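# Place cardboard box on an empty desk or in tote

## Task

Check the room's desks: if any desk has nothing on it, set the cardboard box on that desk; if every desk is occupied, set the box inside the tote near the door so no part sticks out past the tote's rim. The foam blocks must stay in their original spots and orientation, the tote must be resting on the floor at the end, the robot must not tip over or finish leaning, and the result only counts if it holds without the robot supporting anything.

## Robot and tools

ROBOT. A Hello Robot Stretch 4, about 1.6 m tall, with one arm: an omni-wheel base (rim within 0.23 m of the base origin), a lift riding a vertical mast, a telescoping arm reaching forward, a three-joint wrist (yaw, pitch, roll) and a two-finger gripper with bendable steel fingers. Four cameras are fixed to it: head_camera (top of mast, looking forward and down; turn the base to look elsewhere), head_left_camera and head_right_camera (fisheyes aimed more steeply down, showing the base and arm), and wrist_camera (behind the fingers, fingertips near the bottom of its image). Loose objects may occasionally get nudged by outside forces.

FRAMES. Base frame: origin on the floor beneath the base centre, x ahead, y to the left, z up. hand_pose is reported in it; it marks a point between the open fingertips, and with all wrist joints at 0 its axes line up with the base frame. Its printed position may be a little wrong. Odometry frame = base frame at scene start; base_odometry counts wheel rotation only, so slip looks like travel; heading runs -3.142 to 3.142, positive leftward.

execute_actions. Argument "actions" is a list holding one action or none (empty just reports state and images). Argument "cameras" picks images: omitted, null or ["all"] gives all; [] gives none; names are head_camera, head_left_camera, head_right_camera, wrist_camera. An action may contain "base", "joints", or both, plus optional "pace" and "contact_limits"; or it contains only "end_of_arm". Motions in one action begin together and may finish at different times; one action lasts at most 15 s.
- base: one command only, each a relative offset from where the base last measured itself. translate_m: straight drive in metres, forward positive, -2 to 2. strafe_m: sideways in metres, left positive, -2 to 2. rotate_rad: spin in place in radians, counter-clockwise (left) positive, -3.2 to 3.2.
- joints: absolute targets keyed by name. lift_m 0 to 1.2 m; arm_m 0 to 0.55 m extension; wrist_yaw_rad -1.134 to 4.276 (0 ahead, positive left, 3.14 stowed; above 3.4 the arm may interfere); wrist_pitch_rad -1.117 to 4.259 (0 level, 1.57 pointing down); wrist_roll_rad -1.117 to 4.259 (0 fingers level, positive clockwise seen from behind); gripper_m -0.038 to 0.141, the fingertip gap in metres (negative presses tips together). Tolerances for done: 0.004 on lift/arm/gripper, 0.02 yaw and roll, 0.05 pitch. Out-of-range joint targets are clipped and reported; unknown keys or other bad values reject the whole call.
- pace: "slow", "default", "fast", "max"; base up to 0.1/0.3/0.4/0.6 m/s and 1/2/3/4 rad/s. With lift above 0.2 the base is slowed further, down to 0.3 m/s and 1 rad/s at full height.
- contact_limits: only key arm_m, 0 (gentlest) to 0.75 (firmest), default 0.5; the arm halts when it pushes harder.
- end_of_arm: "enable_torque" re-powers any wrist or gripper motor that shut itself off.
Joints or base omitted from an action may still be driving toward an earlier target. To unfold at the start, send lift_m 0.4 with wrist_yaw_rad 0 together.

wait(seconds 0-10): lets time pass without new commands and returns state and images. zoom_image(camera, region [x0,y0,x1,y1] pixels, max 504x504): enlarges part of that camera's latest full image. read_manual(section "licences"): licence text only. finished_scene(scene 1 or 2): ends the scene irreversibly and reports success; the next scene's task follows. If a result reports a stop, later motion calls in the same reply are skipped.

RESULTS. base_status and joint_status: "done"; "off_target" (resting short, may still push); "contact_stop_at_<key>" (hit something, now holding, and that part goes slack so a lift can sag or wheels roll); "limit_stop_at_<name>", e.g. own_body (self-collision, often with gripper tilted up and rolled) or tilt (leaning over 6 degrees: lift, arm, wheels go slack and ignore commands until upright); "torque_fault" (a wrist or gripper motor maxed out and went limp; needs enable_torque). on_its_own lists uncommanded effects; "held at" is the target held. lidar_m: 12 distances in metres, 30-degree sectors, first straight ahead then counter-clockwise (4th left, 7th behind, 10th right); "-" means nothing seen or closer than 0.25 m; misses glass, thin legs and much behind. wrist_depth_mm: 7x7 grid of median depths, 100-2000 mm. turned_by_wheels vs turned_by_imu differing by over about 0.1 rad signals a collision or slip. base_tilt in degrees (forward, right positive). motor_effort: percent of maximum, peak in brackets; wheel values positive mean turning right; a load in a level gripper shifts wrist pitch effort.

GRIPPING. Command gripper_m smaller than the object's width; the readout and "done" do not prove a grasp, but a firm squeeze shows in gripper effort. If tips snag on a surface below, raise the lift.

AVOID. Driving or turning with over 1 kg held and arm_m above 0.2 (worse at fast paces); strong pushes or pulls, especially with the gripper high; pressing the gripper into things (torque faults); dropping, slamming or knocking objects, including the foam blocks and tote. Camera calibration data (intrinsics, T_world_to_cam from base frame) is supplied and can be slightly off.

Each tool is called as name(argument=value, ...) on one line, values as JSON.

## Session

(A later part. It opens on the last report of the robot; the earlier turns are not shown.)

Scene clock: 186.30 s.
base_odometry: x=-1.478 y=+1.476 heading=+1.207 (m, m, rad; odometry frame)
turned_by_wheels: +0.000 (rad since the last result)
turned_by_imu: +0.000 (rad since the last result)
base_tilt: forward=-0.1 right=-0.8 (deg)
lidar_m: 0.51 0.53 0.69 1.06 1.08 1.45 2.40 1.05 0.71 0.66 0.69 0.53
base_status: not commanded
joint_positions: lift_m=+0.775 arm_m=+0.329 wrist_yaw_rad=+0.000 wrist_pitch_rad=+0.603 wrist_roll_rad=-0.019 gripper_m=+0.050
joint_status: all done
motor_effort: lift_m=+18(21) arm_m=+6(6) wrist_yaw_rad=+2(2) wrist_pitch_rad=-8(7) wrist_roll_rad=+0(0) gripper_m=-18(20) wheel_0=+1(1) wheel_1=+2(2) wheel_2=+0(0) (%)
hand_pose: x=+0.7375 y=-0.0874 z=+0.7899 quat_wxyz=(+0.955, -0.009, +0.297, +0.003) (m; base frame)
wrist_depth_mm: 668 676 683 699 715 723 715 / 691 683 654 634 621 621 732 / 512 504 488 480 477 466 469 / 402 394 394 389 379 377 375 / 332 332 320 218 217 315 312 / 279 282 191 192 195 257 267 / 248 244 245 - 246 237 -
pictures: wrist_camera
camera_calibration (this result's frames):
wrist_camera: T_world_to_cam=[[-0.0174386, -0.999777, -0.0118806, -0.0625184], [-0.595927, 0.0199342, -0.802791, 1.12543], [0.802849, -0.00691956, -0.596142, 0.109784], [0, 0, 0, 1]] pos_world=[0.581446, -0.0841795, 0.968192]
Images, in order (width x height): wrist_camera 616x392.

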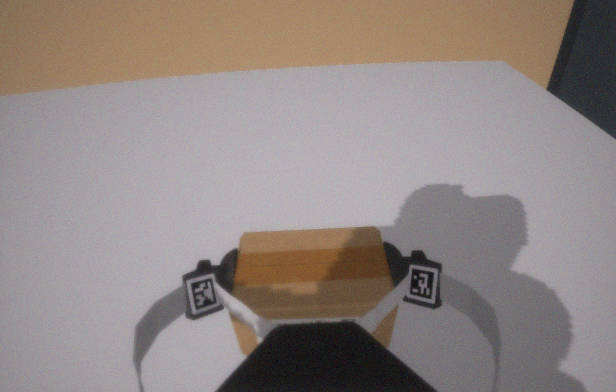

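execute_actions(actions=[{"joints": {"lift_m": 0.753}, "pace": "slow"}], cameras=[])

execute_actions(actions=[{"joints": {"gripper_m": 0.141}}], cameras=["wrist_camera"])

execute_actions(actions=[{"joints": {"lift_m": 0.85}}], cameras=[])

execute_actions(actions=[{"joints": {"arm_m": 0.0}}], cameras=["wrist_camera", "head_camera"])

Scene clock: 195.90 s.
base_odometry: x=-1.478 y=+1.476 heading=+1.207 (m, m, rad; odometry frame)
turned_by_wheels: +0.000 (rad since the last result)
turned_by_imu: +0.001 (rad since the last result)
base_tilt: forward=+0.0 right=-0.8 (deg)
lidar_m: 0.50 0.52 0.74 1.08 1.08 1.43 2.41 1.02 0.72 0.65 0.67 0.54
base_status: not commanded
joint_positions: lift_m=+0.753 arm_m=+0.329 wrist_yaw_rad=+0.000 wrist_pitch_rad=+0.603 wrist_roll_rad=-0.019 gripper_m=+0.050
joint_status: all done
motor_effort: lift_m=+18(12) arm_m=+6(6) wrist_yaw_rad=+2(2) wrist_pitch_rad=-6(7) wrist_roll_rad=+0(0) gripper_m=-18(17) wheel_0=+1(1) wheel_1=+2(2) wheel_2=+0(0) (%)
hand_pose: x=+0.7375 y=-0.0874 z=+0.7679 quat_wxyz=(+0.955, -0.009, +0.297, +0.003) (m; base frame)
wrist_depth_mm: 668 676 691 707 707 723 715 / 640 615 585 580 564 569 580 / 469 459 445 433 433 427 424 / 366 364 357 349 345 343 342 / 301 300 290 217 218 286 286 / 255 256 191 192 195 234 242 / 226 221 223 - 223 215 -
pictures: none
No camera images: the call's "cameras" was empty. Leave "cameras" out to get every camera's image.

Scene clock: 197.83 s.
base_odometry: x=-1.478 y=+1.476 heading=+1.207 (m, m, rad; odometry frame)
turned_by_wheels: +0.000 (rad since the last result)
turned_by_imu: +0.000 (rad since the last result)
base_tilt: forward=+0.0 right=-0.8 (deg)
lidar_m: 0.50 0.52 0.68 1.05 1.06 1.47 2.41 1.02 0.72 0.65 0.71 0.54
base_status: not commanded
joint_positions: lift_m=+0.753 arm_m=+0.329 wrist_yaw_rad=+0.000 wrist_pitch_rad=+0.602 wrist_roll_rad=-0.019 gripper_m=+0.141
joint_status: all done
motor_effort: lift_m=+18(18) arm_m=+6(6) wrist_yaw_rad=+1(2) wrist_pitch_rad=-8(8) wrist_roll_rad=+0(0) gripper_m=+1(19) wheel_0=+1(1) wheel_1=+2(2) wheel_2=+0(0) (%)
hand_pose: x=+0.7375 y=-0.0874 z=+0.7680 quat_wxyz=(+0.955, -0.009, +0.297, +0.003) (m; base frame)
wrist_depth_mm: 668 676 683 699 699 723 723 / 647 621 591 574 564 564 591 / 469 452 445 436 430 427 424 / 368 364 359 351 349 342 340 / 300 301 289 228 274 278 285 / 256 249 216 200 212 237 242 / 228 221 226 - 224 215 -
pictures: wrist_camera
camera_calibration (this result's frames):
wrist_camera: T_world_to_cam=[[-0.0174352, -0.999777, -0.0118859, -0.0627764], [-0.595687, 0.0199343, -0.802969, 1.10783], [0.803027, -0.00691966, -0.595902, 0.0963635], [0, 0, 0, 1]] pos_world=[0.581443, -0.0841795, 0.946231]
Images, in order (width x height): wrist_camera 616x392.

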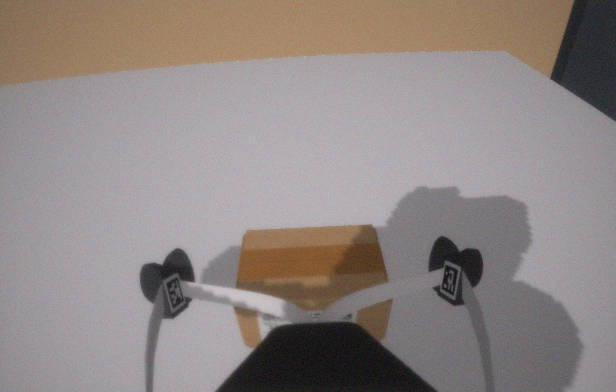

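Scene clock: 199.27 s.
base_odometry: x=-1.478 y=+1.476 heading=+1.207 (m, m, rad; odometry frame)
turned_by_wheels: +0.000 (rad since the last result)
turned_by_imu: +0.000 (rad since the last result)
base_tilt: forward=+0.0 right=-0.8 (deg)
lidar_m: 0.49 0.53 0.70 1.06 1.07 1.48 2.41 1.04 0.71 0.67 0.69 0.55
base_status: not commanded
joint_positions: lift_m=+0.850 arm_m=+0.329 wrist_yaw_rad=+0.000 wrist_pitch_rad=+0.602 wrist_roll_rad=-0.019 gripper_m=+0.141
joint_status: all done
motor_effort: lift_m=+25(28) arm_m=+6(6) wrist_yaw_rad=+2(2) wrist_pitch_rad=-6(7) wrist_roll_rad=+0(1) gripper_m=-1(2) wheel_0=+1(1) wheel_1=+2(2) wheel_2=+0(0) (%)
hand_pose: x=+0.7376 y=-0.0874 z=+0.8645 quat_wxyz=(+0.955, -0.009, +0.297, +0.003) (m; base frame)
wrist_depth_mm: 661 676 699 699 707 715 723 / 732 732 759 750 759 768 768 / 683 661 647 627 621 621 778 / 525 517 517 512 500 496 492 / 436 433 430 424 421 402 410 / 370 357 349 290 343 343 349 / 327 320 330 - 322 310 312
pictures: none
No camera images: the call's "cameras" was empty. Leave "cameras" out to get every camera's image.

Scene clock: 201.37 s.
base_odometry: x=-1.478 y=+1.476 heading=+1.207 (m, m, rad; odometry frame)
turned_by_wheels: +0.000 (rad since the last result)
turned_by_imu: +0.000 (rad since the last result)
base_tilt: forward=+0.0 right=-0.7 (deg)
lidar_m: 0.50 0.50 0.70 1.07 1.08 1.47 2.41 1.04 0.70 0.67 0.68 0.55
base_status: not commanded
joint_positions: lift_m=+0.850 arm_m=+0.001 wrist_yaw_rad=+0.000 wrist_pitch_rad=+0.602 wrist_roll_rad=-0.019 gripper_m=+0.141
joint_status: all done
motor_effort: lift_m=+25(25) arm_m=-6(6) wrist_yaw_rad=+3(2) wrist_pitch_rad=-7(5) wrist_roll_rad=+0(1) gripper_m=-1(1) wheel_0=+1(1) wheel_1=+2(2) wheel_2=+0(0) (%)
hand_pose: x=+0.4097 y=-0.0874 z=+0.8645 quat_wxyz=(+0.955, -0.009, +0.297, +0.003) (m; base frame)
wrist_depth_mm: 946 946 991 1025 1008 991 976 / 931 917 866 854 820 891 1078 / 683 661 654 585 627 627 788 / 530 525 521 512 504 500 492 / 433 439 436 433 439 433 1160 / 1160 1138 1138 1160 1098 1098 1078 / 1078 1060 1098 - 1025 1025 931
pictures: head_camera, wrist_camera
camera_calibration (this result's frames):
wrist_camera: T_world_to_cam=[[-0.0176187, -0.999774, -0.0118916, -0.0673088], [-0.595425, 0.020046, -0.80316, 0.990118], [0.803217, -0.00707011, -0.595644, 0.416792], [0, 0, 0, 1]] pos_world=[0.253581, -0.0841948, 1.04268]
Images, in order (width x height): head_camera 420x560, wrist_camera 616x392.

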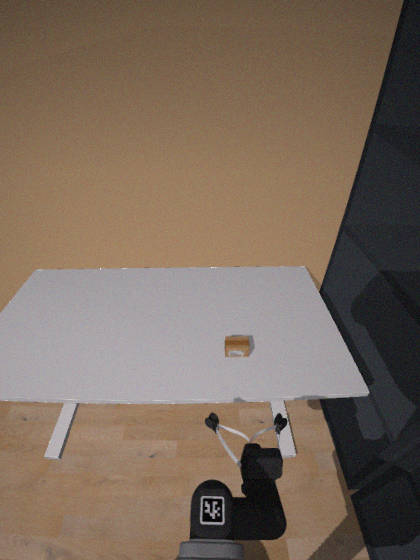

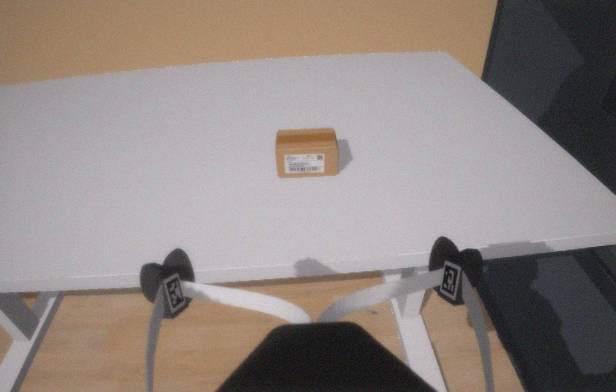

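finished_scene(scene=2)

The scene is finished: the task was done.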